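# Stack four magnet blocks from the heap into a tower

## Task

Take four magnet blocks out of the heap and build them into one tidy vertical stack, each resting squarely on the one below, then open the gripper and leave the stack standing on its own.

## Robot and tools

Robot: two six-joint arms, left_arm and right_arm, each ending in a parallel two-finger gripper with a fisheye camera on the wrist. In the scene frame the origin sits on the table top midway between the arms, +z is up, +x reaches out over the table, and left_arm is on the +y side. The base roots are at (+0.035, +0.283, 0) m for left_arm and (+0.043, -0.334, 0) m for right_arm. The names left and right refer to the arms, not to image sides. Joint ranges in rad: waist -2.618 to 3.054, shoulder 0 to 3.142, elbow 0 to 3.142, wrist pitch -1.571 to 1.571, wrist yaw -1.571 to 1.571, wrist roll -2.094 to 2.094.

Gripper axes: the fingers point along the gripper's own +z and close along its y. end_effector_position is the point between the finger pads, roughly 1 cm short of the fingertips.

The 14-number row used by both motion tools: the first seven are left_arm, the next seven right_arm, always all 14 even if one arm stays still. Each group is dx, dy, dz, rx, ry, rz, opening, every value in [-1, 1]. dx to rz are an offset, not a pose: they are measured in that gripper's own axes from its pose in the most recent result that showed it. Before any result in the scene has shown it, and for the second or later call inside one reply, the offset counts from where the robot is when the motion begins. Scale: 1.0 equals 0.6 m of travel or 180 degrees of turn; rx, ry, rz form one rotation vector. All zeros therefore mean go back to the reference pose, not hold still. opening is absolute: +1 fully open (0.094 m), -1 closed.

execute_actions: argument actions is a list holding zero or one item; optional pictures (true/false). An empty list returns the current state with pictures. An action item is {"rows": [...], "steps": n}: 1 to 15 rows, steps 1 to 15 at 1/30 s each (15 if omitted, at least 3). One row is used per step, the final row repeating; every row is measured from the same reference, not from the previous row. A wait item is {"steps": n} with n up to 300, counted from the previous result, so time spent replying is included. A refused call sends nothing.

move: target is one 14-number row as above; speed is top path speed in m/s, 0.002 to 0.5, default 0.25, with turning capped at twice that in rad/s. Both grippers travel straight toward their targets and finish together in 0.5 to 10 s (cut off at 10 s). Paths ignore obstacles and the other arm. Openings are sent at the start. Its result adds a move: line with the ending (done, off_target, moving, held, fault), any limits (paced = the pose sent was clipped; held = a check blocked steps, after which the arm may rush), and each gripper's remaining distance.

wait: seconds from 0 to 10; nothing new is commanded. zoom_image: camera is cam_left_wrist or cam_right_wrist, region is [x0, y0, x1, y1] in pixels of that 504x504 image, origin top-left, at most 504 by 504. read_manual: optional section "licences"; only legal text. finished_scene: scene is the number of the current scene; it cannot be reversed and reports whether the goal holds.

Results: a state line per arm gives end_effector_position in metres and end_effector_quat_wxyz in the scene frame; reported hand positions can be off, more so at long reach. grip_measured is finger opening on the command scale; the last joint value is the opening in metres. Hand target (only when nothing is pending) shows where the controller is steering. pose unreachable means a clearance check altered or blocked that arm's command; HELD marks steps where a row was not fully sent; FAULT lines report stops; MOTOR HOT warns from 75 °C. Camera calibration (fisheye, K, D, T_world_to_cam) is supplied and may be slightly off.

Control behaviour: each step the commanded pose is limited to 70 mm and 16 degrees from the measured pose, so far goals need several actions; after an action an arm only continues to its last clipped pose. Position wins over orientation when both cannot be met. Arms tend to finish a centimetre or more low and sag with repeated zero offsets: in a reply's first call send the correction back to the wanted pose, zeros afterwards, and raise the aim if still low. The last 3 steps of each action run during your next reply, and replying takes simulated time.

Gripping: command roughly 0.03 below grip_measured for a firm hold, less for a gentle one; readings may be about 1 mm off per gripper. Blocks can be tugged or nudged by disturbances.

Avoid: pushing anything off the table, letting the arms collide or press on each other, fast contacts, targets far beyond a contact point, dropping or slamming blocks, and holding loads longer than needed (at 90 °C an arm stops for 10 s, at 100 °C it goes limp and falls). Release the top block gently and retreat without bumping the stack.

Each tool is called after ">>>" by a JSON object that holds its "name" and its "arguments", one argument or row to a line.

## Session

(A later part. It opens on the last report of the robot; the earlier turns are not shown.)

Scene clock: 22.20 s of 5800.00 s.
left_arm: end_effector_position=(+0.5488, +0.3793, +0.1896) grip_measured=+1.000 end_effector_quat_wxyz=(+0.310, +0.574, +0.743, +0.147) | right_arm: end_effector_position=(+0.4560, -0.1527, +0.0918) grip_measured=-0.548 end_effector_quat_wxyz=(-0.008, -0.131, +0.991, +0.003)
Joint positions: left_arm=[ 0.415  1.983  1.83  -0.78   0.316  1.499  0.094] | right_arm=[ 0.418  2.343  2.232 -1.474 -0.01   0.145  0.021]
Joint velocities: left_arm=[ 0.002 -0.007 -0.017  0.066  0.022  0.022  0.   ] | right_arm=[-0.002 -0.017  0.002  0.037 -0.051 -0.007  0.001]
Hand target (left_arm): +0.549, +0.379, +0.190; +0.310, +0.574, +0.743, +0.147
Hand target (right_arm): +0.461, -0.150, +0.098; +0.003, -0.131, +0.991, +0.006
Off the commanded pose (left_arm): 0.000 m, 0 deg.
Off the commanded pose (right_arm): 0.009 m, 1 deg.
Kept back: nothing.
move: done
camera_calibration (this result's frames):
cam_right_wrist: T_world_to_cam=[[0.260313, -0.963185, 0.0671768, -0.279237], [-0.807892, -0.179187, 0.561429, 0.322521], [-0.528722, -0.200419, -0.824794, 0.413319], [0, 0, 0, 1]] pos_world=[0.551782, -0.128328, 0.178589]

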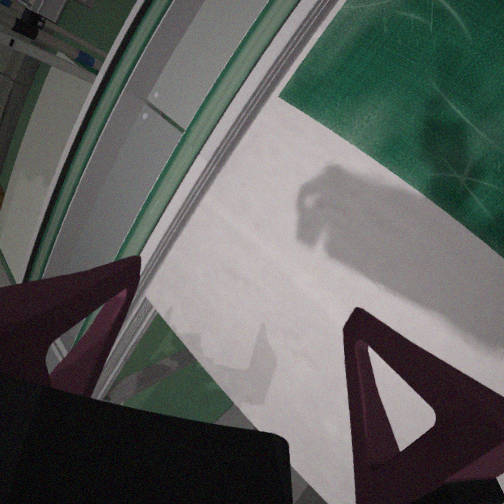

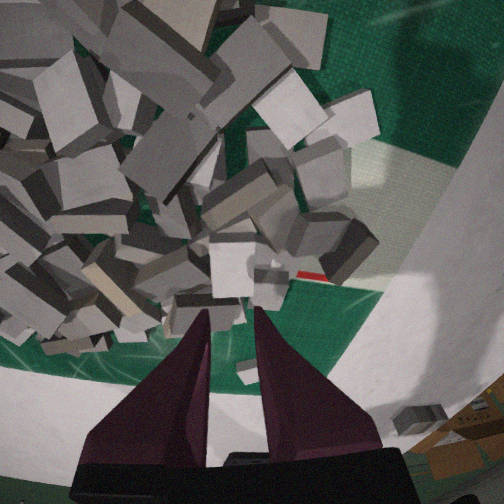

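>>> {"name": "move", "arguments": {
  "target": [0,0,0,0,0,0,1,-0.012,0,0.088,0,-0.008,0,-0.39],
  "speed": 0.07
}}

>>> {"name": "zoom_image", "arguments": {
  "camera": "cam_right_wrist",
  "region": [130,200,350,420]
}}

Scene clock: 23.77 s of 5800.00 s.
left_arm: end_effector_position=(+0.5488, +0.3793, +0.1896) grip_measured=+1.000 end_effector_quat_wxyz=(+0.310, +0.574, +0.743, +0.147) | right_arm: end_effector_position=(+0.4615, -0.1516, +0.0406) grip_measured=-0.392 end_effector_quat_wxyz=(+0.000, -0.131, +0.991, +0.002)
Joint positions: left_arm=[ 0.415  1.983  1.83  -0.78   0.316  1.499  0.094] | right_arm=[ 0.418  2.343  2.029 -1.255 -0.003  0.145  0.029]
Joint velocities: left_arm=[ 0.002  0.002  0.022 -0.022 -0.095 -0.022  0.   ] | right_arm=[-0.002  0.017 -0.022  0.081 -0.022 -0.007  0.001]
Hand target (left_arm): +0.549, +0.379, +0.190; +0.310, +0.574, +0.743, +0.147
Hand target (right_arm): +0.463, -0.151, +0.039; +0.004, -0.131, +0.991, +0.004
Off the commanded pose (left_arm): 0.000 m, 0 deg.
Off the commanded pose (right_arm): 0.002 m, 1 deg.
Kept back: nothing.
move: done
camera_calibration (this result's frames):
cam_right_wrist: T_world_to_cam=[[0.25912, -0.963187, 0.0716015, -0.275856], [-0.817739, -0.179333, 0.546939, 0.360985], [-0.513965, -0.200274, -0.834105, 0.367877], [0, 0, 0, 1]] pos_world=[0.555747, -0.127288, 0.129163]

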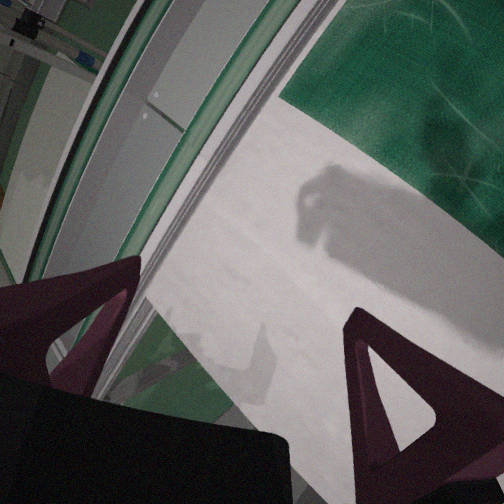

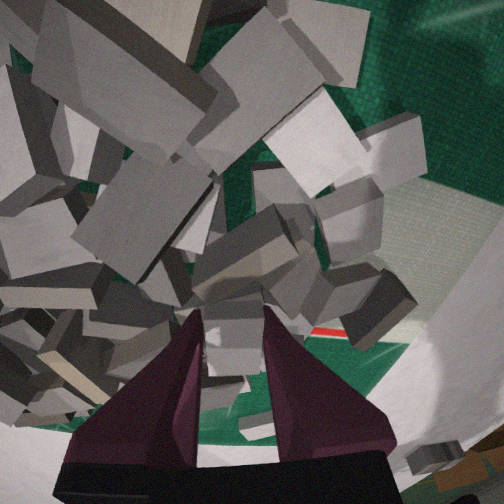

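Region (130, 200, 350, 420) of cam_right_wrist's 504x504 image, scaled by 2.291, with more detail than that image has.

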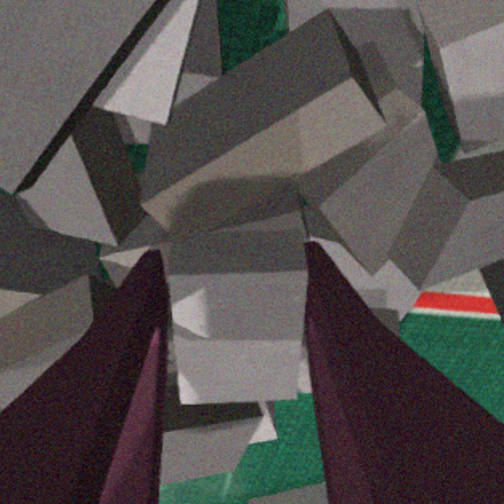

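>>> {"name": "move", "arguments": {
  "target": [0,0,0,0,0,0,1,0.014,0,0,0,0,0,-0.39],
  "speed": 0.03
}}

>>> {"name": "move", "arguments": {
  "target": [0,0,0,0,0,0,1,0,0,0,0,0,0,-0.55]
}}

>>> {"name": "move", "arguments": {
  "target": [0,0,0,0,0,0,1,0,0,-0.09,0,-0.006,0,-0.55],
  "speed": 0.1
}}

Scene clock: 24.70 s of 5800.00 s.
left_arm: end_effector_position=(+0.5488, +0.3793, +0.1896) grip_measured=+1.000 end_effector_quat_wxyz=(+0.310, +0.574, +0.743, +0.147) | right_arm: end_effector_position=(+0.4600, -0.1523, +0.0399) grip_measured=-0.392 end_effector_quat_wxyz=(+0.007, -0.131, +0.991, +0.004)
Joint positions: left_arm=[ 0.415  1.983  1.83  -0.78   0.316  1.499  0.094] | right_arm=[ 0.418  2.318  1.983 -1.22  -0.003  0.145  0.029]
Joint velocities: left_arm=[-0.002 -0.022 -0.002 -0.007 -0.11  -0.007  0.   ] | right_arm=[-0.017 -0.002  0.002 -0.051  0.037 -0.022  0.001]
Hand target (left_arm): +0.549, +0.379, +0.190; +0.310, +0.574, +0.743, +0.147
Hand target (right_arm): +0.453, -0.154, +0.040; +0.000, -0.131, +0.991, +0.002
Off the commanded pose (left_arm): 0.000 m, 0 deg.
Off the commanded pose (right_arm): 0.007 m, 1 deg.
Kept back: nothing.
move: done
camera_calibration (this result's frames):
cam_right_wrist: T_world_to_cam=[[0.258206, -0.963582, 0.069561, -0.275604], [-0.824751, -0.182361, 0.535286, 0.363234], [-0.503107, -0.195584, -0.841802, 0.362365], [0, 0, 0, 1]] pos_world=[0.553048, -0.128454, 0.129777]

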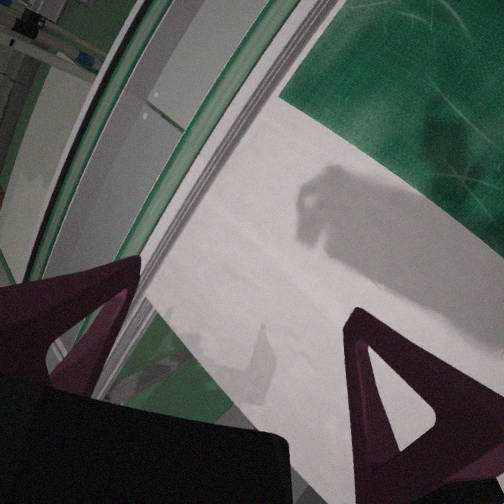

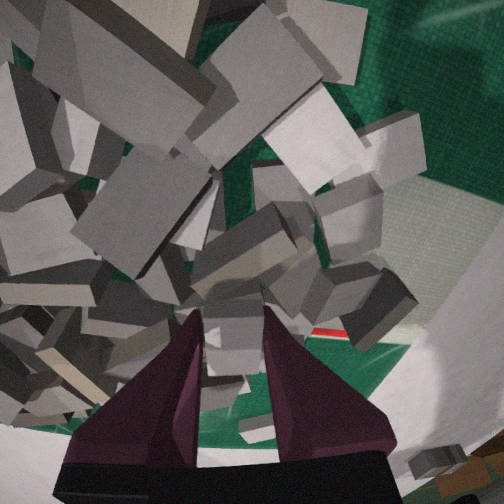

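Scene clock: 25.20 s of 5800.00 s.
left_arm: end_effector_position=(+0.5488, +0.3793, +0.1896) grip_measured=+1.000 end_effector_quat_wxyz=(+0.310, +0.574, +0.743, +0.147) | right_arm: end_effector_position=(+0.4600, -0.1522, +0.0399) grip_measured=-0.473 end_effector_quat_wxyz=(+0.007, -0.131, +0.991, +0.004)
Joint positions: left_arm=[ 0.415  1.983  1.83  -0.78   0.316  1.499  0.094] | right_arm=[ 0.418  2.318  1.983 -1.219 -0.004  0.145  0.025]
Joint velocities: left_arm=[-0.012 -0.012 -0.012 -0.007 -0.051  0.066  0.   ] | right_arm=[-0.007  0.022 -0.002 -0.022  0.066 -0.037  0.001]
Hand target (left_arm): +0.549, +0.379, +0.190; +0.310, +0.574, +0.743, +0.147
Hand target (right_arm): +0.460, -0.152, +0.040; +0.007, -0.131, +0.991, +0.004
Off the commanded pose (left_arm): 0.000 m, 0 deg.
Off the commanded pose (right_arm): 0.000 m, 0 deg.
Kept back: nothing.
move: done
camera_calibration (this result's frames):
cam_right_wrist: T_world_to_cam=[[0.257831, -0.963714, 0.0691232, -0.275353], [-0.824923, -0.182323, 0.535032, 0.363396], [-0.503016, -0.194969, -0.841999, 0.362476], [0, 0, 0, 1]] pos_world=[0.553099, -0.128435, 0.129809]

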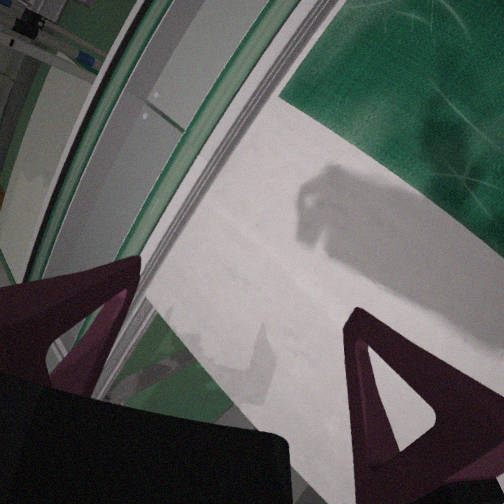

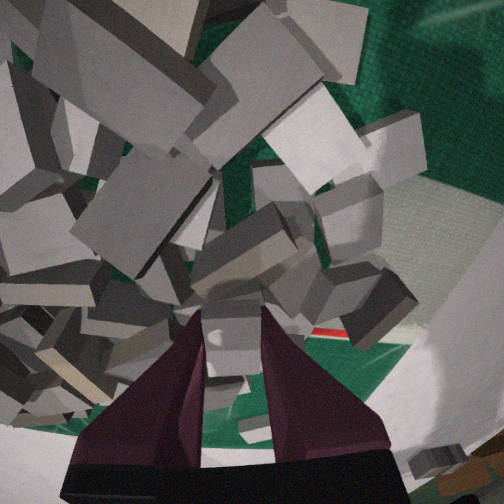

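Scene clock: 26.33 s of 5800.00 s.
left_arm: end_effector_position=(+0.5488, +0.3793, +0.1896) grip_measured=+1.000 end_effector_quat_wxyz=(+0.310, +0.574, +0.743, +0.147) | right_arm: end_effector_position=(+0.4521, -0.1556, +0.0744) grip_measured=-0.473 end_effector_quat_wxyz=(-0.008, -0.131, +0.991, -0.000)
Joint positions: left_arm=[ 0.415  1.983  1.83  -0.78   0.316  1.499  0.094] | right_arm=[ 0.418  2.311  2.108 -1.384 -0.004  0.145  0.025]
Joint velocities: left_arm=[-0.017  0.007  0.002  0.066 -0.037  0.007  0.   ] | right_arm=[-0.007 -0.007 -0.027 -0.051 -0.066  0.051 -0.001]
Hand target (left_arm): +0.549, +0.379, +0.190; +0.310, +0.574, +0.743, +0.147
Hand target (right_arm): +0.458, -0.152, +0.094; +0.017, -0.131, +0.991, +0.005
Off the commanded pose (left_arm): 0.000 m, 0 deg.
Off the commanded pose (right_arm): 0.021 m, 3 deg.
Kept back: nothing.
move: off_target (right_arm)
camera_calibration (this result's frames):
cam_right_wrist: T_world_to_cam=[[0.259984, -0.962784, 0.0738571, -0.280167], [-0.808403, -0.175187, 0.561956, 0.329462], [-0.528104, -0.205806, -0.823863, 0.395163], [0, 0, 0, 1]] pos_world=[0.547863, -0.130696, 0.16111]

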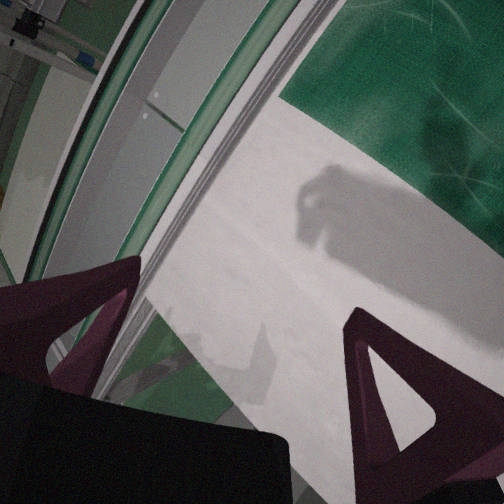

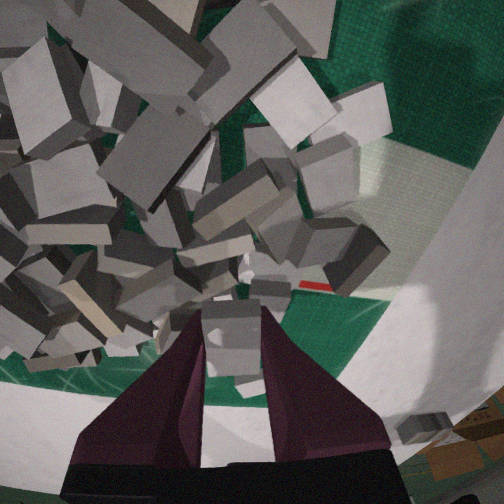

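>>> {"name": "move", "arguments": {
  "target": [0,0,0,0,0,0,1,0.243,-0.055,-0.02,-0.005,-0.008,0.402,-0.55],
  "speed": 0.3
}}

Scene clock: 29.27 s of 5800.00 s.
left_arm: end_effector_position=(+0.5488, +0.3793, +0.1896) grip_measured=+1.000 end_effector_quat_wxyz=(+0.310, +0.574, +0.743, +0.147) | right_arm: end_effector_position=(+0.3178, -0.2204, +0.0809) grip_measured=-0.474 end_effector_quat_wxyz=(-0.006, +0.471, +0.882, -0.002)
Joint positions: left_arm=[ 0.415  1.983  1.83  -0.78   0.316  1.499  0.094] | right_arm=[ 0.396  1.695  1.25  -1.137 -0.006  1.367  0.025]
Joint velocities: left_arm=[ 0.007 -0.012  0.002 -0.007  0.022  0.022  0.   ] | right_arm=[-0.017 -0.002 -0.017  0.022  0.022  0.066 -0.001]
Hand target (left_arm): +0.549, +0.379, +0.190; +0.310, +0.574, +0.743, +0.147
Hand target (right_arm): +0.319, -0.225, +0.085; +0.004, +0.480, +0.877, +0.004
Off the commanded pose (left_arm): 0.000 m, 0 deg.
Off the commanded pose (right_arm): 0.010 m, 2 deg.
Kept back: nothing.
move: done
camera_calibration (this result's frames):
cam_right_wrist: T_world_to_cam=[[-0.82779, -0.554649, 0.0844226, 0.126676], [-0.423499, 0.716439, 0.554404, 0.280622], [-0.367984, 0.423178, -0.827955, 0.404306], [0, 0, 0, 1]] pos_world=[0.372482, -0.301881, 0.168475]

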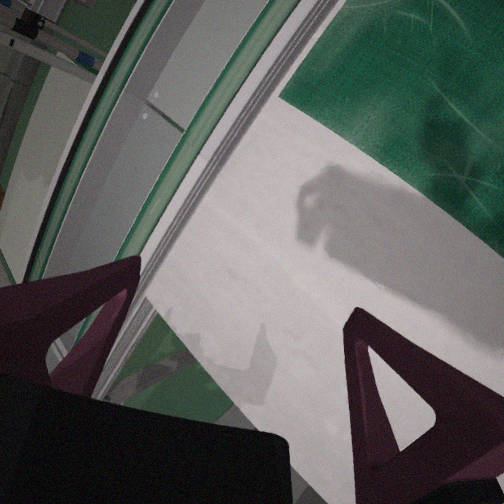

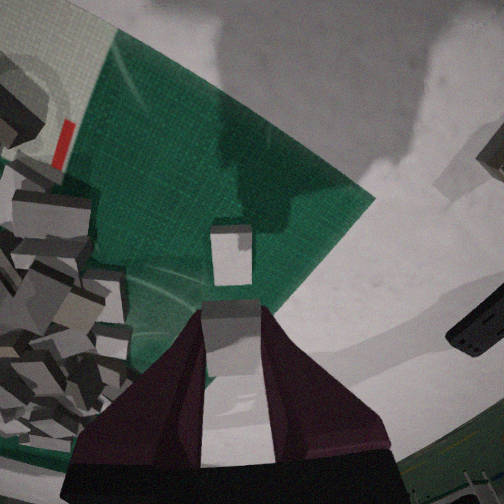

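>>> {"name": "move", "arguments": {
  "target": [0,0,0,0,0,0,1,-0.016,0,0.064,0,0,0.008,-0.55],
  "speed": 0.1
}}

>>> {"name": "zoom_image", "arguments": {
  "camera": "cam_right_wrist",
  "region": [160,240,310,390]
}}

Scene clock: 30.47 s of 5800.00 s.
left_arm: end_effector_position=(+0.5488, +0.3793, +0.1896) grip_measured=+1.000 end_effector_quat_wxyz=(+0.310, +0.574, +0.743, +0.147) | right_arm: end_effector_position=(+0.3228, -0.2253, +0.0445) grip_measured=-0.474 end_effector_quat_wxyz=(-0.006, +0.481, +0.877, -0.001)
Joint positions: left_arm=[ 0.415  1.983  1.83  -0.78   0.316  1.499  0.094] | right_arm=[ 0.374  1.742  1.155 -0.993 -0.007  1.366  0.025]
Joint velocities: left_arm=[-0.022 -0.002  0.017 -0.051 -0.022 -0.095  0.   ] | right_arm=[-0.002 -0.002  0.002  0.007 -0.081  0.066 -0.   ]
Hand target (left_arm): +0.549, +0.379, +0.190; +0.310, +0.574, +0.743, +0.147
Hand target (right_arm): +0.323, -0.228, +0.043; -0.006, +0.482, +0.876, -0.002
Off the commanded pose (left_arm): 0.000 m, 0 deg.
Off the commanded pose (right_arm): 0.004 m, 0 deg.
Kept back: nothing.
move: done
camera_calibration (this result's frames):
cam_right_wrist: T_world_to_cam=[[-0.839511, -0.536955, 0.0830673, 0.139049], [-0.408458, 0.724502, 0.55521, 0.30334], [-0.358305, 0.432176, -0.827552, 0.377023], [0, 0, 0, 1]] pos_world=[0.375724, -0.308048, 0.132038]

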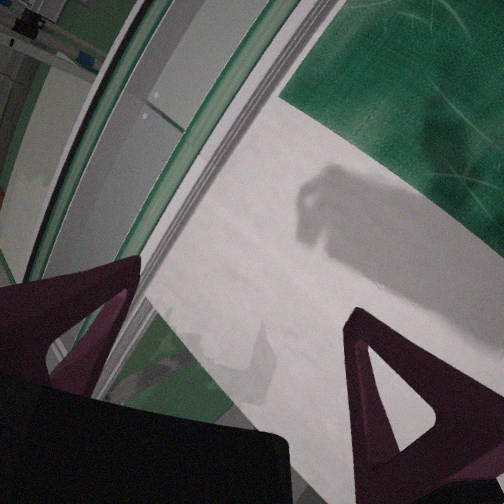

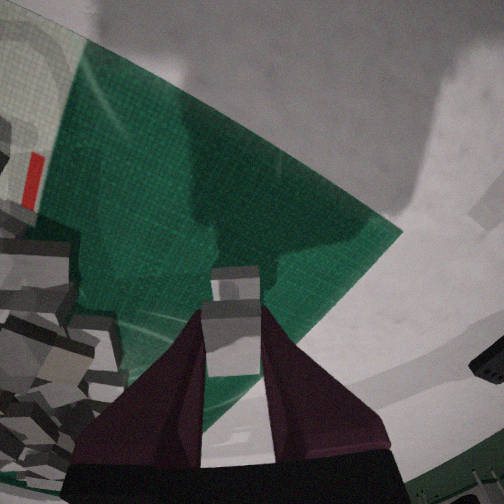

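Region (160, 240, 310, 390) of cam_right_wrist's 504x504 image, scaled by 3.360, with more detail than that image has.

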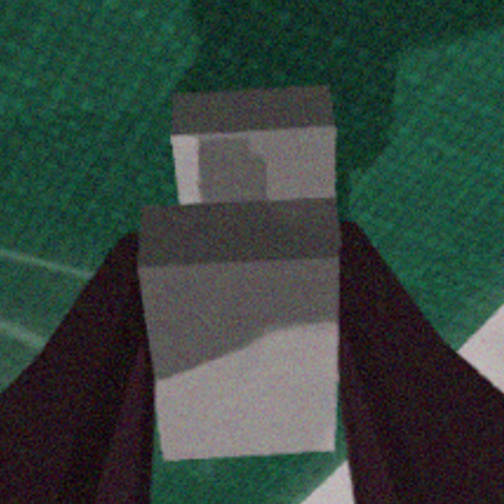

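>>> {"name": "move", "arguments": {
  "target": [0,0,0,0,0,0,1,0.003,-0.006,0.018,0,0,0,-0.55],
  "speed": 0.05
}}

>>> {"name": "zoom_image", "arguments": {
  "camera": "cam_right_wrist",
  "region": [160,240,310,390]
}}

Scene clock: 31.40 s of 5800.00 s.
left_arm: end_effector_position=(+0.5488, +0.3793, +0.1896) grip_measured=+1.000 end_effector_quat_wxyz=(+0.310, +0.574, +0.743, +0.147) | right_arm: end_effector_position=(+0.3202, -0.2262, +0.0364) grip_measured=-0.474 end_effector_quat_wxyz=(-0.005, +0.481, +0.877, -0.001)
Joint positions: left_arm=[ 0.415  1.983  1.83  -0.78   0.316  1.499  0.094] | right_arm=[ 0.374  1.742  1.121 -0.957 -0.007  1.366  0.025]
Joint velocities: left_arm=[ 0.002  0.017 -0.012 -0.066  0.037  0.051  0.   ] | right_arm=[-0.012  0.012 -0.012  0.125 -0.007 -0.022 -0.001]
Hand target (left_arm): +0.549, +0.379, +0.190; +0.310, +0.574, +0.743, +0.147
Hand target (right_arm): +0.319, -0.226, +0.034; -0.006, +0.481, +0.877, -0.001
Off the commanded pose (left_arm): 0.000 m, 0 deg.
Off the commanded pose (right_arm): 0.003 m, 0 deg.
Kept back: nothing.
move: done
camera_calibration (this result's frames):
cam_right_wrist: T_world_to_cam=[[-0.839629, -0.537, 0.0815785, 0.137137], [-0.40925, 0.724201, 0.55502, 0.307736], [-0.357125, 0.432625, -0.827827, 0.369487], [0, 0, 0, 1]] pos_world=[0.373038, -0.30907, 0.123884]

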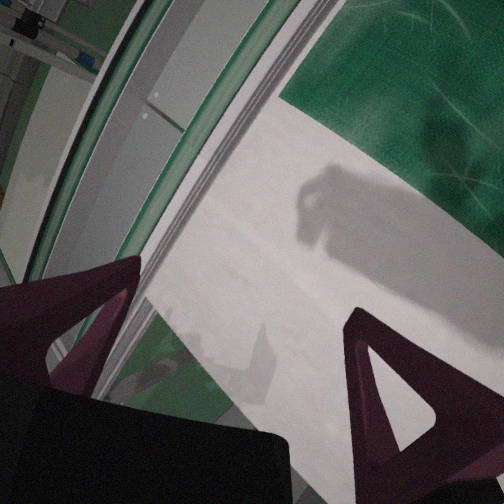

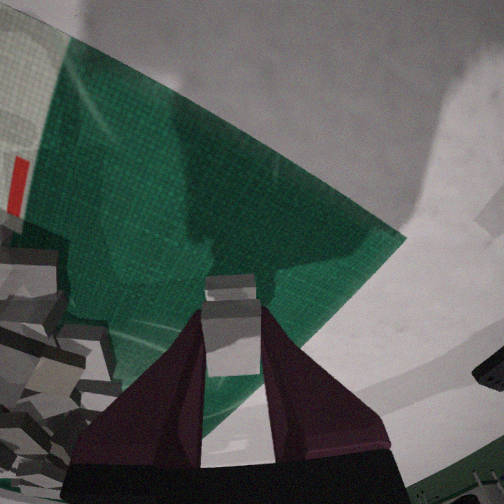

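Region (160, 240, 310, 390) of cam_right_wrist's 504x504 image, scaled by 3.360, with more detail than that image has.

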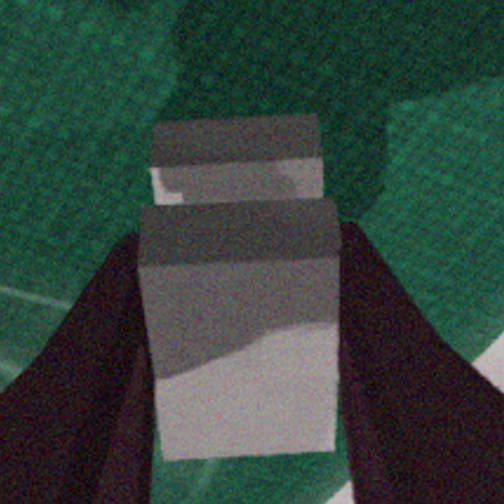

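>>> {"name": "move", "arguments": {
  "target": [0,0,0,0,0,0,1,0,0,0.019,0,0,0,-0.55],
  "speed": 0.03
}}

>>> {"name": "zoom_image", "arguments": {
  "camera": "cam_right_wrist",
  "region": [160,240,310,390]
}}

Scene clock: 32.43 s of 5800.00 s.
left_arm: end_effector_position=(+0.5488, +0.3793, +0.1896) grip_measured=+1.000 end_effector_quat_wxyz=(+0.310, +0.574, +0.743, +0.147) | right_arm: end_effector_position=(+0.3216, -0.2257, +0.0276) grip_measured=-0.474 end_effector_quat_wxyz=(-0.004, +0.481, +0.877, +0.001)
Joint positions: left_arm=[ 0.415  1.983  1.83  -0.78   0.316  1.499  0.094] | right_arm=[ 0.374  1.758  1.102 -0.919 -0.007  1.366  0.025]
Joint velocities: left_arm=[-0.002 -0.002 -0.017 -0.037 -0.007 -0.066  0.   ] | right_arm=[-0.012 -0.012 -0.022  0.066 -0.095 -0.051  0.   ]
Hand target (left_arm): +0.549, +0.379, +0.190; +0.310, +0.574, +0.743, +0.147
Hand target (right_arm): +0.320, -0.226, +0.025; -0.005, +0.481, +0.877, -0.001
Off the commanded pose (left_arm): 0.000 m, 0 deg.
Off the commanded pose (right_arm): 0.003 m, 0 deg.
Kept back: nothing.
move: done
camera_calibration (this result's frames):
cam_right_wrist: T_world_to_cam=[[-0.839885, -0.537097, 0.0782282, 0.139419], [-0.41103, 0.723524, 0.554587, 0.313181], [-0.354467, 0.433635, -0.82844, 0.361933], [0, 0, 0, 1]] pos_world=[0.374116, -0.308659, 0.115248]

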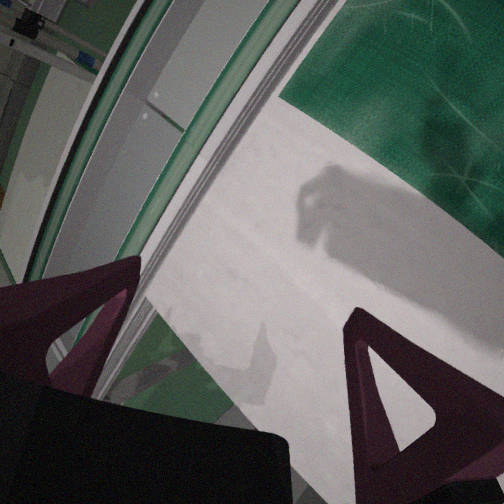

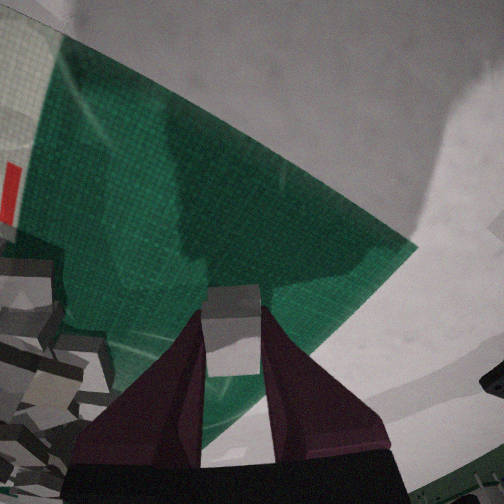

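Region (160, 240, 310, 390) of cam_right_wrist's 504x504 image, scaled by 3.360, with more detail than that image has.

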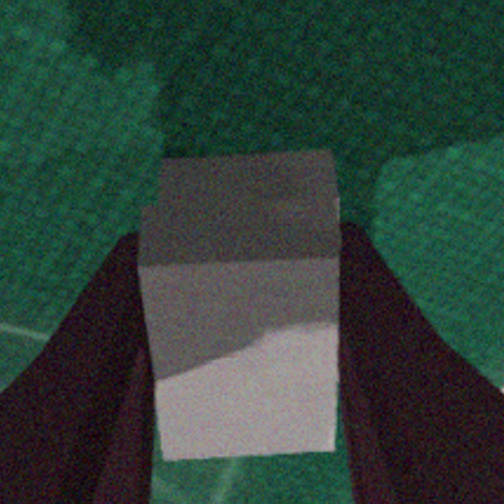

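>>> {"name": "move", "arguments": {
  "target": [0,0,0,0,0,0,1,0.001,-0.004,0.005,0,0,0,-0.55],
  "speed": 0.02
}}

>>> {"name": "move", "arguments": {
  "target": [0,0,0,0,0,0,1,0,0,0,0,0,0,-0.25]
}}

>>> {"name": "move", "arguments": {
  "target": [0,0,0,0,0,0,1,0,0,-0.1,-0.008,0,0,-0.25]
}}

>>> {"name": "zoom_image", "arguments": {
  "camera": "cam_right_wrist",
  "region": [160,200,310,350]
}}

>>> {"name": "move", "arguments": {
  "target": [0,0,0,0,0,0,1,0.0,0.2,-0.11,-0.008,0,0,-0.25]
}}

Scene clock: 33.37 s of 5800.00 s.
left_arm: end_effector_position=(+0.5488, +0.3793, +0.1896) grip_measured=+1.000 end_effector_quat_wxyz=(+0.310, +0.574, +0.743, +0.147) | right_arm: end_effector_position=(+0.3234, -0.2251, +0.0276) grip_measured=-0.474 end_effector_quat_wxyz=(-0.002, +0.481, +0.877, +0.004)
Joint positions: left_arm=[ 0.415  1.983  1.83  -0.78   0.316  1.499  0.094] | right_arm=[ 0.374  1.758  1.102 -0.911 -0.007  1.366  0.025]
Joint velocities: left_arm=[ 0.002  0.002 -0.002 -0.051 -0.007 -0.007  0.   ] | right_arm=[-0.017  0.007 -0.017 -0.022  0.095 -0.007  0.   ]
Hand target (left_arm): +0.549, +0.379, +0.190; +0.310, +0.574, +0.743, +0.147
Hand target (right_arm): +0.319, -0.227, +0.025; -0.004, +0.481, +0.877, +0.001
Off the commanded pose (left_arm): 0.000 m, 0 deg.
Off the commanded pose (right_arm): 0.005 m, 0 deg.
Kept back: nothing.
move: done
camera_calibration (this result's frames):
cam_right_wrist: T_world_to_cam=[[-0.840416, -0.537299, 0.0707799, 0.141602], [-0.414982, 0.722021, 0.553603, 0.31439], [-0.348555, 0.435885, -0.829768, 0.360898], [0, 0, 0, 1]] pos_world=[0.375264, -0.308223, 0.115392]

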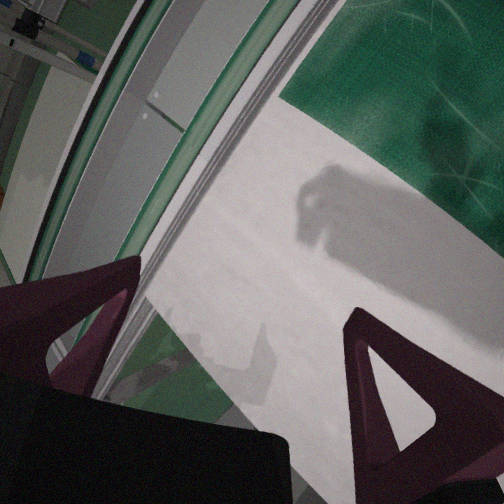

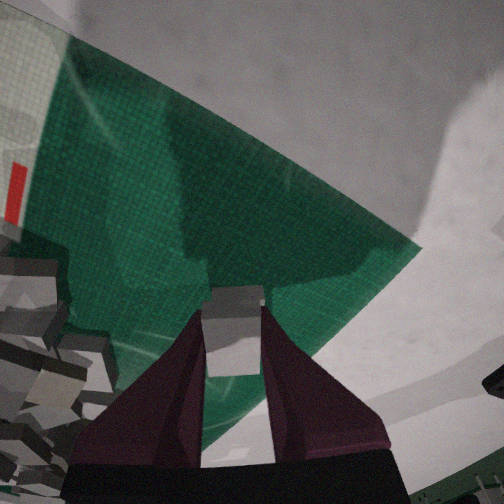

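Scene clock: 33.87 s of 5800.00 s.
left_arm: end_effector_position=(+0.5488, +0.3793, +0.1896) grip_measured=+1.000 end_effector_quat_wxyz=(+0.310, +0.574, +0.743, +0.147) | right_arm: end_effector_position=(+0.3234, -0.2250, +0.0276) grip_measured=-0.252 end_effector_quat_wxyz=(-0.002, +0.481, +0.877, +0.004)
Joint positions: left_arm=[ 0.415  1.983  1.83  -0.78   0.316  1.499  0.094] | right_arm=[ 0.374  1.758  1.102 -0.911 -0.008  1.366  0.035]
Joint velocities: left_arm=[-0.002 -0.032 -0.007  0.007 -0.051  0.037  0.   ] | right_arm=[ 0.002  0.002 -0.017  0.007 -0.051 -0.007 -0.001]
Hand target (left_arm): +0.549, +0.379, +0.190; +0.310, +0.574, +0.743, +0.147
Hand target (right_arm): +0.323, -0.225, +0.028; -0.002, +0.481, +0.877, +0.004
Off the commanded pose (left_arm): 0.000 m, 0 deg.
Off the commanded pose (right_arm): 0.000 m, 0 deg.
Kept back: nothing.
move: done
camera_calibration (this result's frames):
cam_right_wrist: T_world_to_cam=[[-0.840406, -0.537326, 0.0707023, 0.141609], [-0.414907, 0.721823, 0.553916, 0.314256], [-0.348668, 0.43618, -0.829565, 0.36096], [0, 0, 0, 1]] pos_world=[0.375252, -0.308191, 0.115356]

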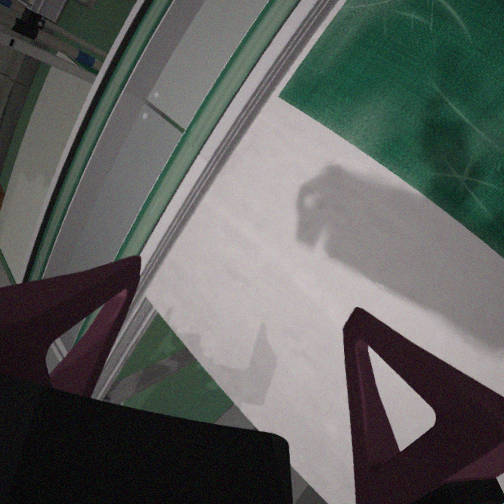

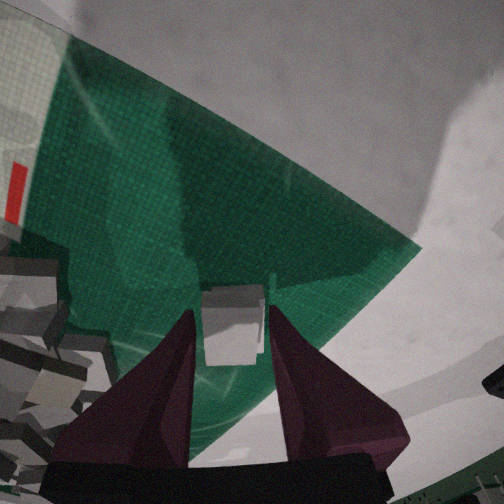

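Scene clock: 34.90 s of 5800.00 s.
left_arm: end_effector_position=(+0.5488, +0.3793, +0.1896) grip_measured=+1.000 end_effector_quat_wxyz=(+0.310, +0.574, +0.743, +0.147) | right_arm: end_effector_position=(+0.3184, -0.2259, +0.0780) grip_measured=-0.252 end_effector_quat_wxyz=(-0.003, +0.481, +0.877, +0.006)
Joint positions: left_arm=[ 0.415  1.983  1.83  -0.78   0.316  1.499  0.094] | right_arm=[ 0.374  1.677  1.219 -1.107 -0.013  1.366  0.035]
Joint velocities: left_arm=[-0.007 -0.002 -0.012  0.022  0.022 -0.007  0.   ] | right_arm=[-0.007 -0.007 -0.007 -0.007  0.007  0.007  0.   ]
Hand target (left_arm): +0.549, +0.379, +0.190; +0.310, +0.574, +0.743, +0.147
Hand target (right_arm): +0.322, -0.225, +0.087; +0.004, +0.480, +0.877, +0.015
Off the commanded pose (left_arm): 0.000 m, 0 deg.
Off the commanded pose (right_arm): 0.011 m, 1 deg.
Kept back: nothing.
move: off_target (right_arm)
camera_calibration (this result's frames):
cam_right_wrist: T_world_to_cam=[[-0.840421, -0.53772, 0.0674573, 0.133586], [-0.415132, 0.718786, 0.557685, 0.28406], [-0.348366, 0.440687, -0.827307, 0.4022], [0, 0, 0, 1]] pos_world=[0.370304, -0.309591, 0.165316]

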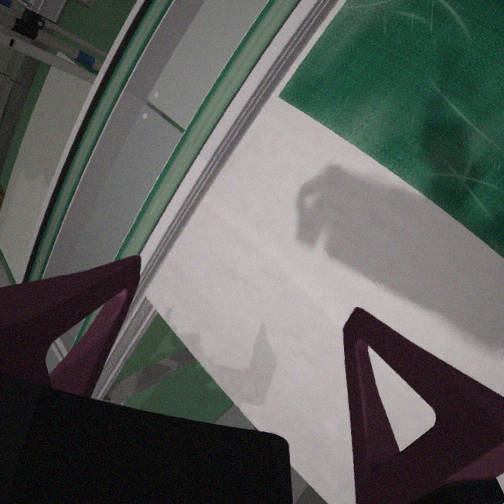

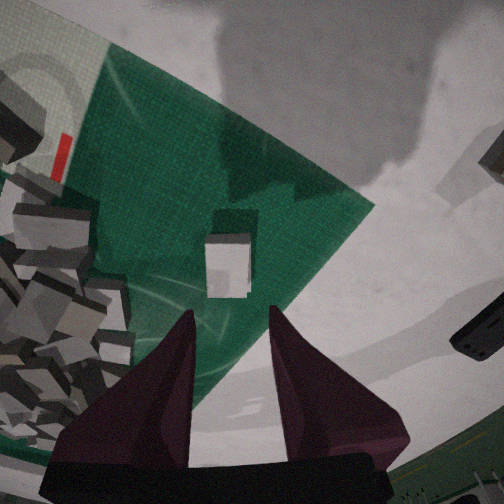

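Region (160, 200, 310, 350) of cam_right_wrist's 504x504 image, scaled by 3.360, with more detail than that image has.

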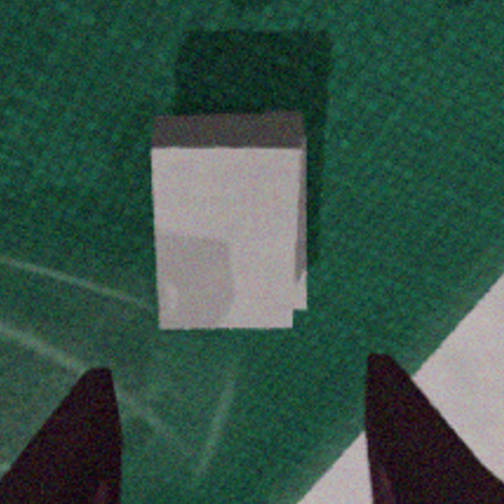

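Scene clock: 36.23 s of 5800.00 s.
left_arm: end_effector_position=(+0.5488, +0.3793, +0.1896) grip_measured=+1.000 end_effector_quat_wxyz=(+0.310, +0.574, +0.743, +0.147) | right_arm: end_effector_position=(+0.4185, -0.1666, +0.1413) grip_measured=-0.252 end_effector_quat_wxyz=(-0.001, +0.482, +0.876, +0.012)
Joint positions: left_arm=[ 0.415  1.983  1.83  -0.78   0.316  1.499  0.094] | right_arm=[ 0.421  2.121  2.065 -1.495 -0.016  1.416  0.035]
Joint velocities: left_arm=[ 0.007 -0.007 -0.017  0.022 -0.066 -0.081  0.   ] | right_arm=[ 0.002 -0.007 -0.007  0.022 -0.066 -0.095  0.001]
Hand target (left_arm): +0.549, +0.379, +0.190; +0.310, +0.574, +0.743, +0.147
Hand target (right_arm): +0.419, -0.162, +0.147; +0.003, +0.481, +0.877, +0.017
Off the commanded pose (left_arm): 0.000 m, 0 deg.
Off the commanded pose (right_arm): 0.006 m, 1 deg.
Kept back: nothing.
move: done
camera_calibration (this result's frames):
cam_right_wrist: T_world_to_cam=[[-0.842467, -0.53604, 0.0539497, 0.248323], [-0.419135, 0.715044, 0.559497, 0.248469], [-0.338489, 0.448746, -0.827075, 0.460429], [0, 0, 0, 1]] pos_world=[0.469197, -0.251171, 0.228394]

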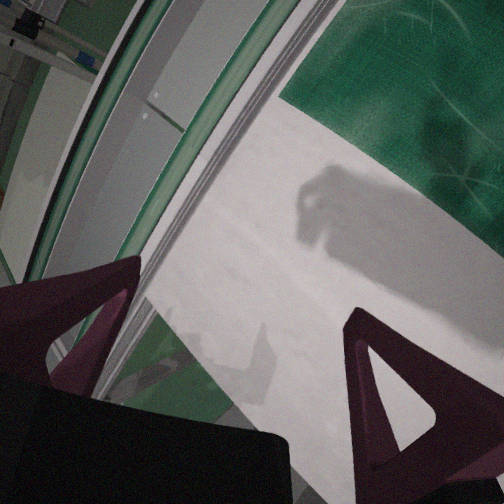

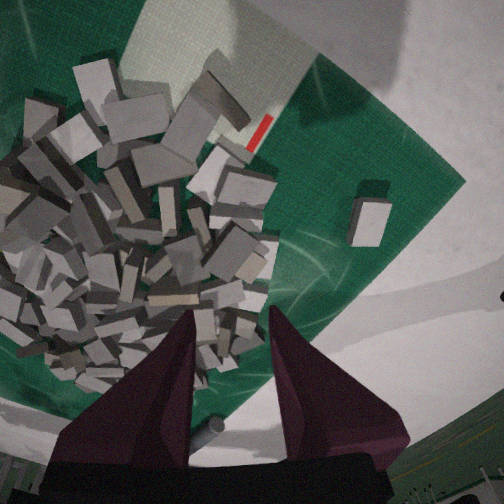

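>>> {"name": "move", "arguments": {
  "target": [0,0,0,0,0,0,1,-0.042,-0.01,0.09,0,0,-0.425,-0.36],
  "speed": 0.4
}}

>>> {"name": "zoom_image", "arguments": {
  "camera": "cam_right_wrist",
  "region": [130,170,350,390]
}}

Scene clock: 38.80 s of 5800.00 s.
left_arm: end_effector_position=(+0.5488, +0.3793, +0.1896) grip_measured=+1.000 end_effector_quat_wxyz=(+0.310, +0.574, +0.743, +0.147) | right_arm: end_effector_position=(+0.4256, -0.1865, +0.0835) grip_measured=-0.358 end_effector_quat_wxyz=(-0.002, -0.165, +0.986, +0.008)
Joint positions: left_arm=[ 0.415  1.983  1.83  -0.78   0.316  1.499  0.094] | right_arm=[ 0.369  2.121  1.835 -1.285 -0.016  0.027  0.03 ]
Joint velocities: left_arm=[ 0.007 -0.007 -0.002 -0.066  0.037 -0.037  0.   ] | right_arm=[-0.002  0.002  0.002  0.022 -0.037 -0.051 -0.   ]
Hand target (left_arm): +0.549, +0.379, +0.190; +0.310, +0.574, +0.743, +0.147
Hand target (right_arm): +0.428, -0.190, +0.087; +0.008, -0.164, +0.986, +0.010
Off the commanded pose (left_arm): 0.000 m, 0 deg.
Off the commanded pose (right_arm): 0.005 m, 1 deg.
Kept back: nothing.
move: done
camera_calibration (this result's frames):
cam_right_wrist: T_world_to_cam=[[0.325403, -0.943713, 0.0593231, -0.326742], [-0.799682, -0.241175, 0.549858, 0.282451], [-0.5046, -0.226365, -0.833149, 0.369259], [0, 0, 0, 1]] pos_world=[0.518522, -0.156643, 0.171724]

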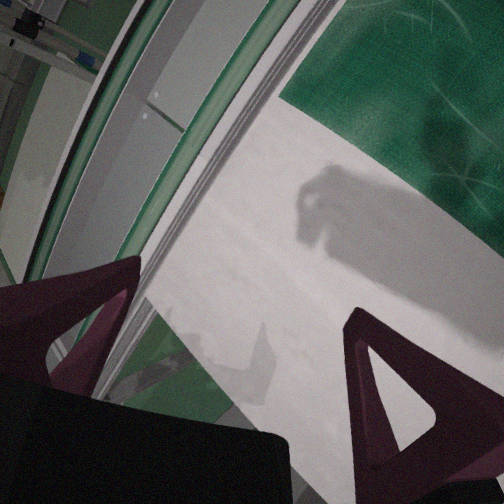

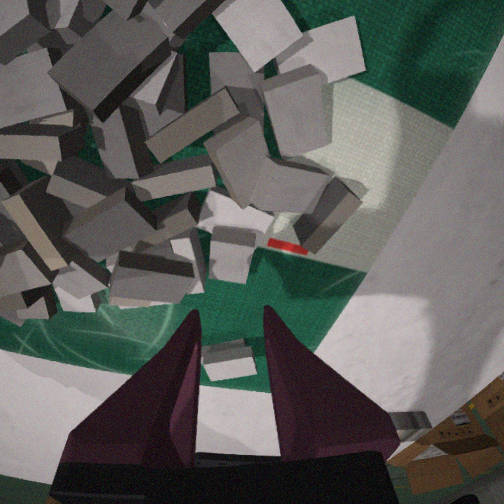

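Region (130, 170, 350, 390) of cam_right_wrist's 504x504 image, scaled by 2.291, with more detail than that image has.

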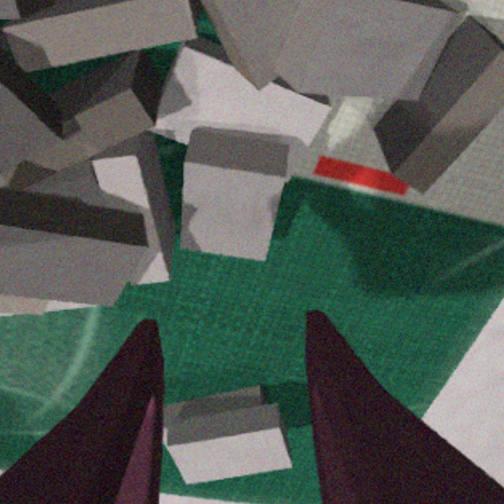

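>>> {"name": "move", "arguments": {
  "target": [0,0,0,0,0,0,1,0.012,0.007,0.07,0,-0.085,0.045,-0.36],
  "speed": 0.15
}}

>>> {"name": "zoom_image", "arguments": {
  "camera": "cam_right_wrist",
  "region": [130,200,350,420]
}}

Scene clock: 40.63 s of 5800.00 s.
left_arm: end_effector_position=(+0.5488, +0.3793, +0.1896) grip_measured=+1.000 end_effector_quat_wxyz=(+0.310, +0.574, +0.743, +0.147) | right_arm: end_effector_position=(+0.4125, -0.1901, +0.0375) grip_measured=-0.358 end_effector_quat_wxyz=(+0.108, -0.094, +0.989, +0.027)
Joint positions: left_arm=[ 0.415  1.983  1.83  -0.78   0.316  1.499  0.094] | right_arm=[ 0.382  1.9    1.301 -0.749  0.006  0.182  0.03 ]
Joint velocities: left_arm=[-0.017 -0.002  0.007 -0.037  0.007 -0.022  0.   ] | right_arm=[-0.007  0.022 -0.002 -0.007 -0.007 -0.022  0.001]
Hand target (left_arm): +0.549, +0.379, +0.190; +0.310, +0.574, +0.743, +0.147
Hand target (right_arm): +0.417, -0.185, +0.040; +0.128, -0.095, +0.987, +0.029
Off the commanded pose (left_arm): 0.000 m, 0 deg.
Off the commanded pose (right_arm): 0.009 m, 2 deg.
Kept back: nothing.
move: done
camera_calibration (this result's frames):
cam_right_wrist: T_world_to_cam=[[0.175994, -0.983596, 0.0395527, -0.268396], [-0.923099, -0.150947, 0.353699, 0.371808], [-0.341927, -0.09876, -0.934523, 0.284498], [0, 0, 0, 1]] pos_world=[0.487729, -0.179773, 0.144978]

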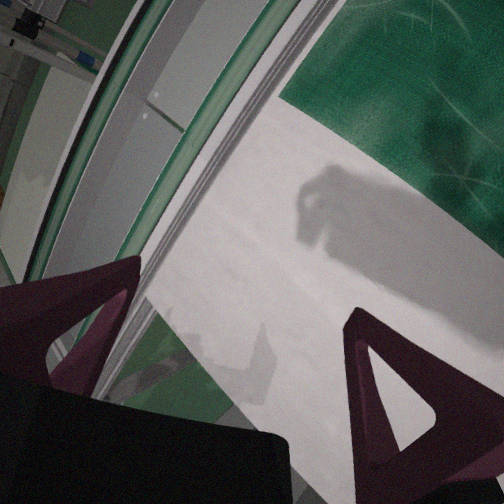

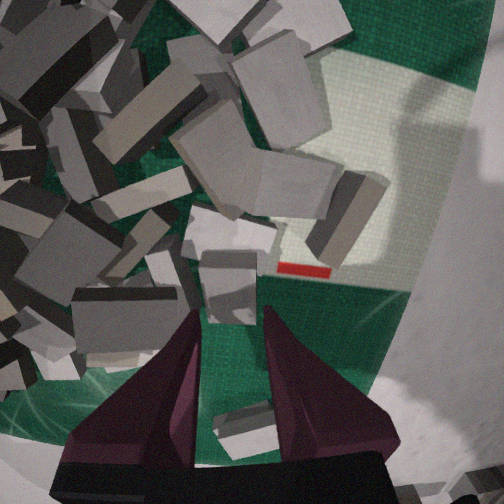

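Region (130, 200, 350, 420) of cam_right_wrist's 504x504 image, scaled by 2.291, with more detail than that image has.

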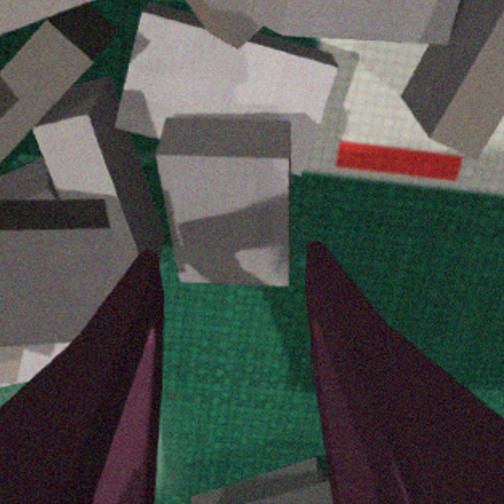

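>>> {"name": "move", "arguments": {
  "target": [0,0,0,0,0,0,1,-0.012,0.003,0.03,0,-0.035,0,-0.36],
  "speed": 0.06
}}

>>> {"name": "zoom_image", "arguments": {
  "camera": "cam_right_wrist",
  "region": [130,200,350,420]
}}

Scene clock: 42.03 s of 5800.00 s.
left_arm: end_effector_position=(+0.5488, +0.3793, +0.1896) grip_measured=+1.000 end_effector_quat_wxyz=(+0.310, +0.574, +0.743, +0.147) | right_arm: end_effector_position=(+0.4121, -0.1905, +0.0355) grip_measured=-0.358 end_effector_quat_wxyz=(+0.138, -0.093, +0.985, +0.036)
Joint positions: left_arm=[ 0.415  1.983  1.83  -0.78   0.316  1.499  0.094] | right_arm=[ 0.382  1.853  1.213 -0.646  0.007  0.182  0.03 ]
Joint velocities: left_arm=[-0.002  0.027  0.007  0.095  0.037 -0.051  0.   ] | right_arm=[-0.012  0.002 -0.027  0.007 -0.007  0.022  0.001]
Hand target (left_arm): +0.549, +0.379, +0.190; +0.310, +0.574, +0.743, +0.147
Hand target (right_arm): +0.422, -0.187, +0.022; +0.159, -0.093, +0.982, +0.032
Off the commanded pose (left_arm): 0.000 m, 0 deg.
Off the commanded pose (right_arm): 0.018 m, 3 deg.
Kept back: nothing.
move: off_target (right_arm)
camera_calibration (this result's frames):
cam_right_wrist: T_world_to_cam=[[0.173465, -0.984442, 0.027993, -0.267255], [-0.942193, -0.157613, 0.295685, 0.380756], [-0.286673, -0.0776659, -0.954875, 0.264364], [0, 0, 0, 1]] pos_world=[0.480892, -0.182553, 0.147332]

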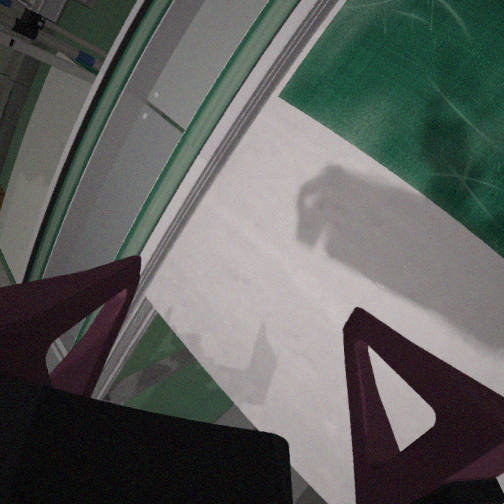

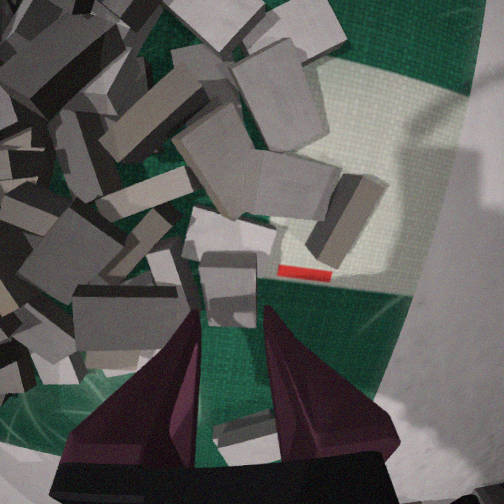

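Region (130, 200, 350, 420) of cam_right_wrist's 504x504 image, scaled by 2.291, with more detail than that image has.

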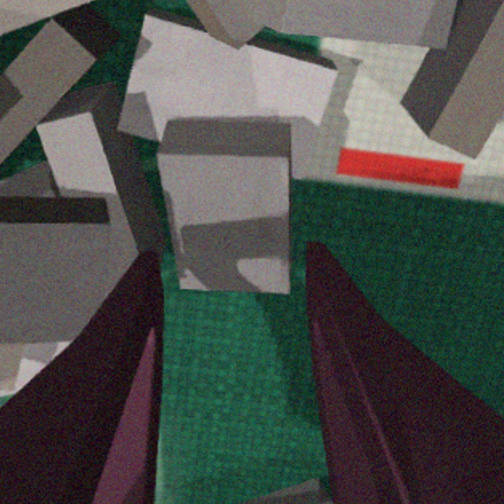

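>>> {"name": "move", "arguments": {
  "target": [0,0,0,0,0,0,1,-0.032,0.002,-0.014,0,-0.01,0,-0.4],
  "speed": 0.06
}}

>>> {"name": "zoom_image", "arguments": {
  "camera": "cam_right_wrist",
  "region": [130,200,350,420]
}}

Scene clock: 43.03 s of 5800.00 s.
left_arm: end_effector_position=(+0.5488, +0.3793, +0.1896) grip_measured=+1.000 end_effector_quat_wxyz=(+0.310, +0.574, +0.743, +0.147) | right_arm: end_effector_position=(+0.4191, -0.1875, +0.0428) grip_measured=-0.398 end_effector_quat_wxyz=(+0.144, -0.093, +0.985, +0.038)
Joint positions: left_arm=[ 0.415  1.983  1.83  -0.78   0.316  1.499  0.094] | right_arm=[ 0.382  1.86   1.25  -0.662  0.006  0.182  0.028]
Joint velocities: left_arm=[ 0.007  0.012 -0.007 -0.066 -0.007  0.007  0.   ] | right_arm=[-0.007  0.007  0.012 -0.125 -0.051 -0.051  0.001]
Hand target (left_arm): +0.549, +0.379, +0.190; +0.310, +0.574, +0.743, +0.147
Hand target (right_arm): +0.428, -0.187, +0.049; +0.153, -0.093, +0.983, +0.037
Off the commanded pose (left_arm): 0.000 m, 0 deg.
Off the commanded pose (right_arm): 0.011 m, 1 deg.
Kept back: nothing.
move: off_target (right_arm)
camera_calibration (this result's frames):
cam_right_wrist: T_world_to_cam=[[0.173483, -0.984535, 0.0243748, -0.265631], [-0.945527, -0.159585, 0.283746, 0.387229], [-0.275468, -0.0722722, -0.95859, 0.270126], [0, 0, 0, 1]] pos_world=[0.486629, -0.180205, 0.15554]

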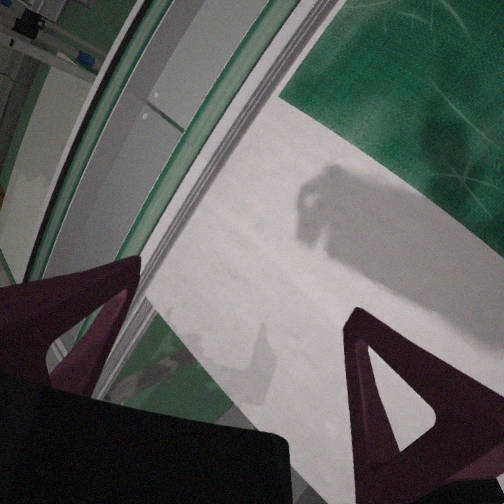

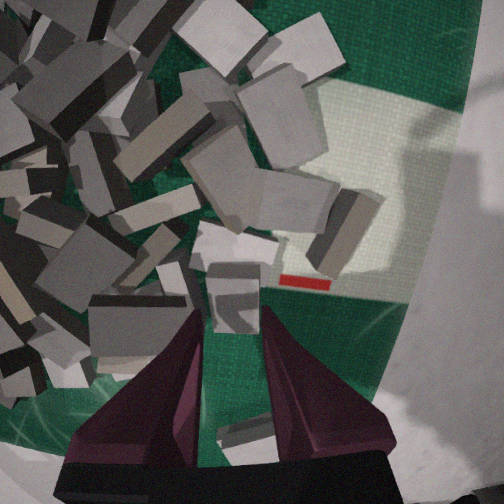

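Region (130, 200, 350, 420) of cam_right_wrist's 504x504 image, scaled by 2.291, with more detail than that image has.

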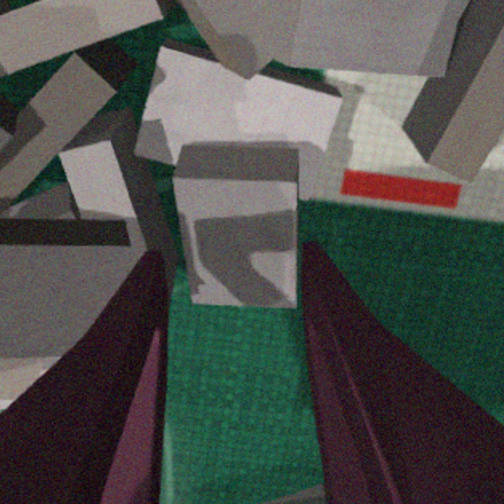

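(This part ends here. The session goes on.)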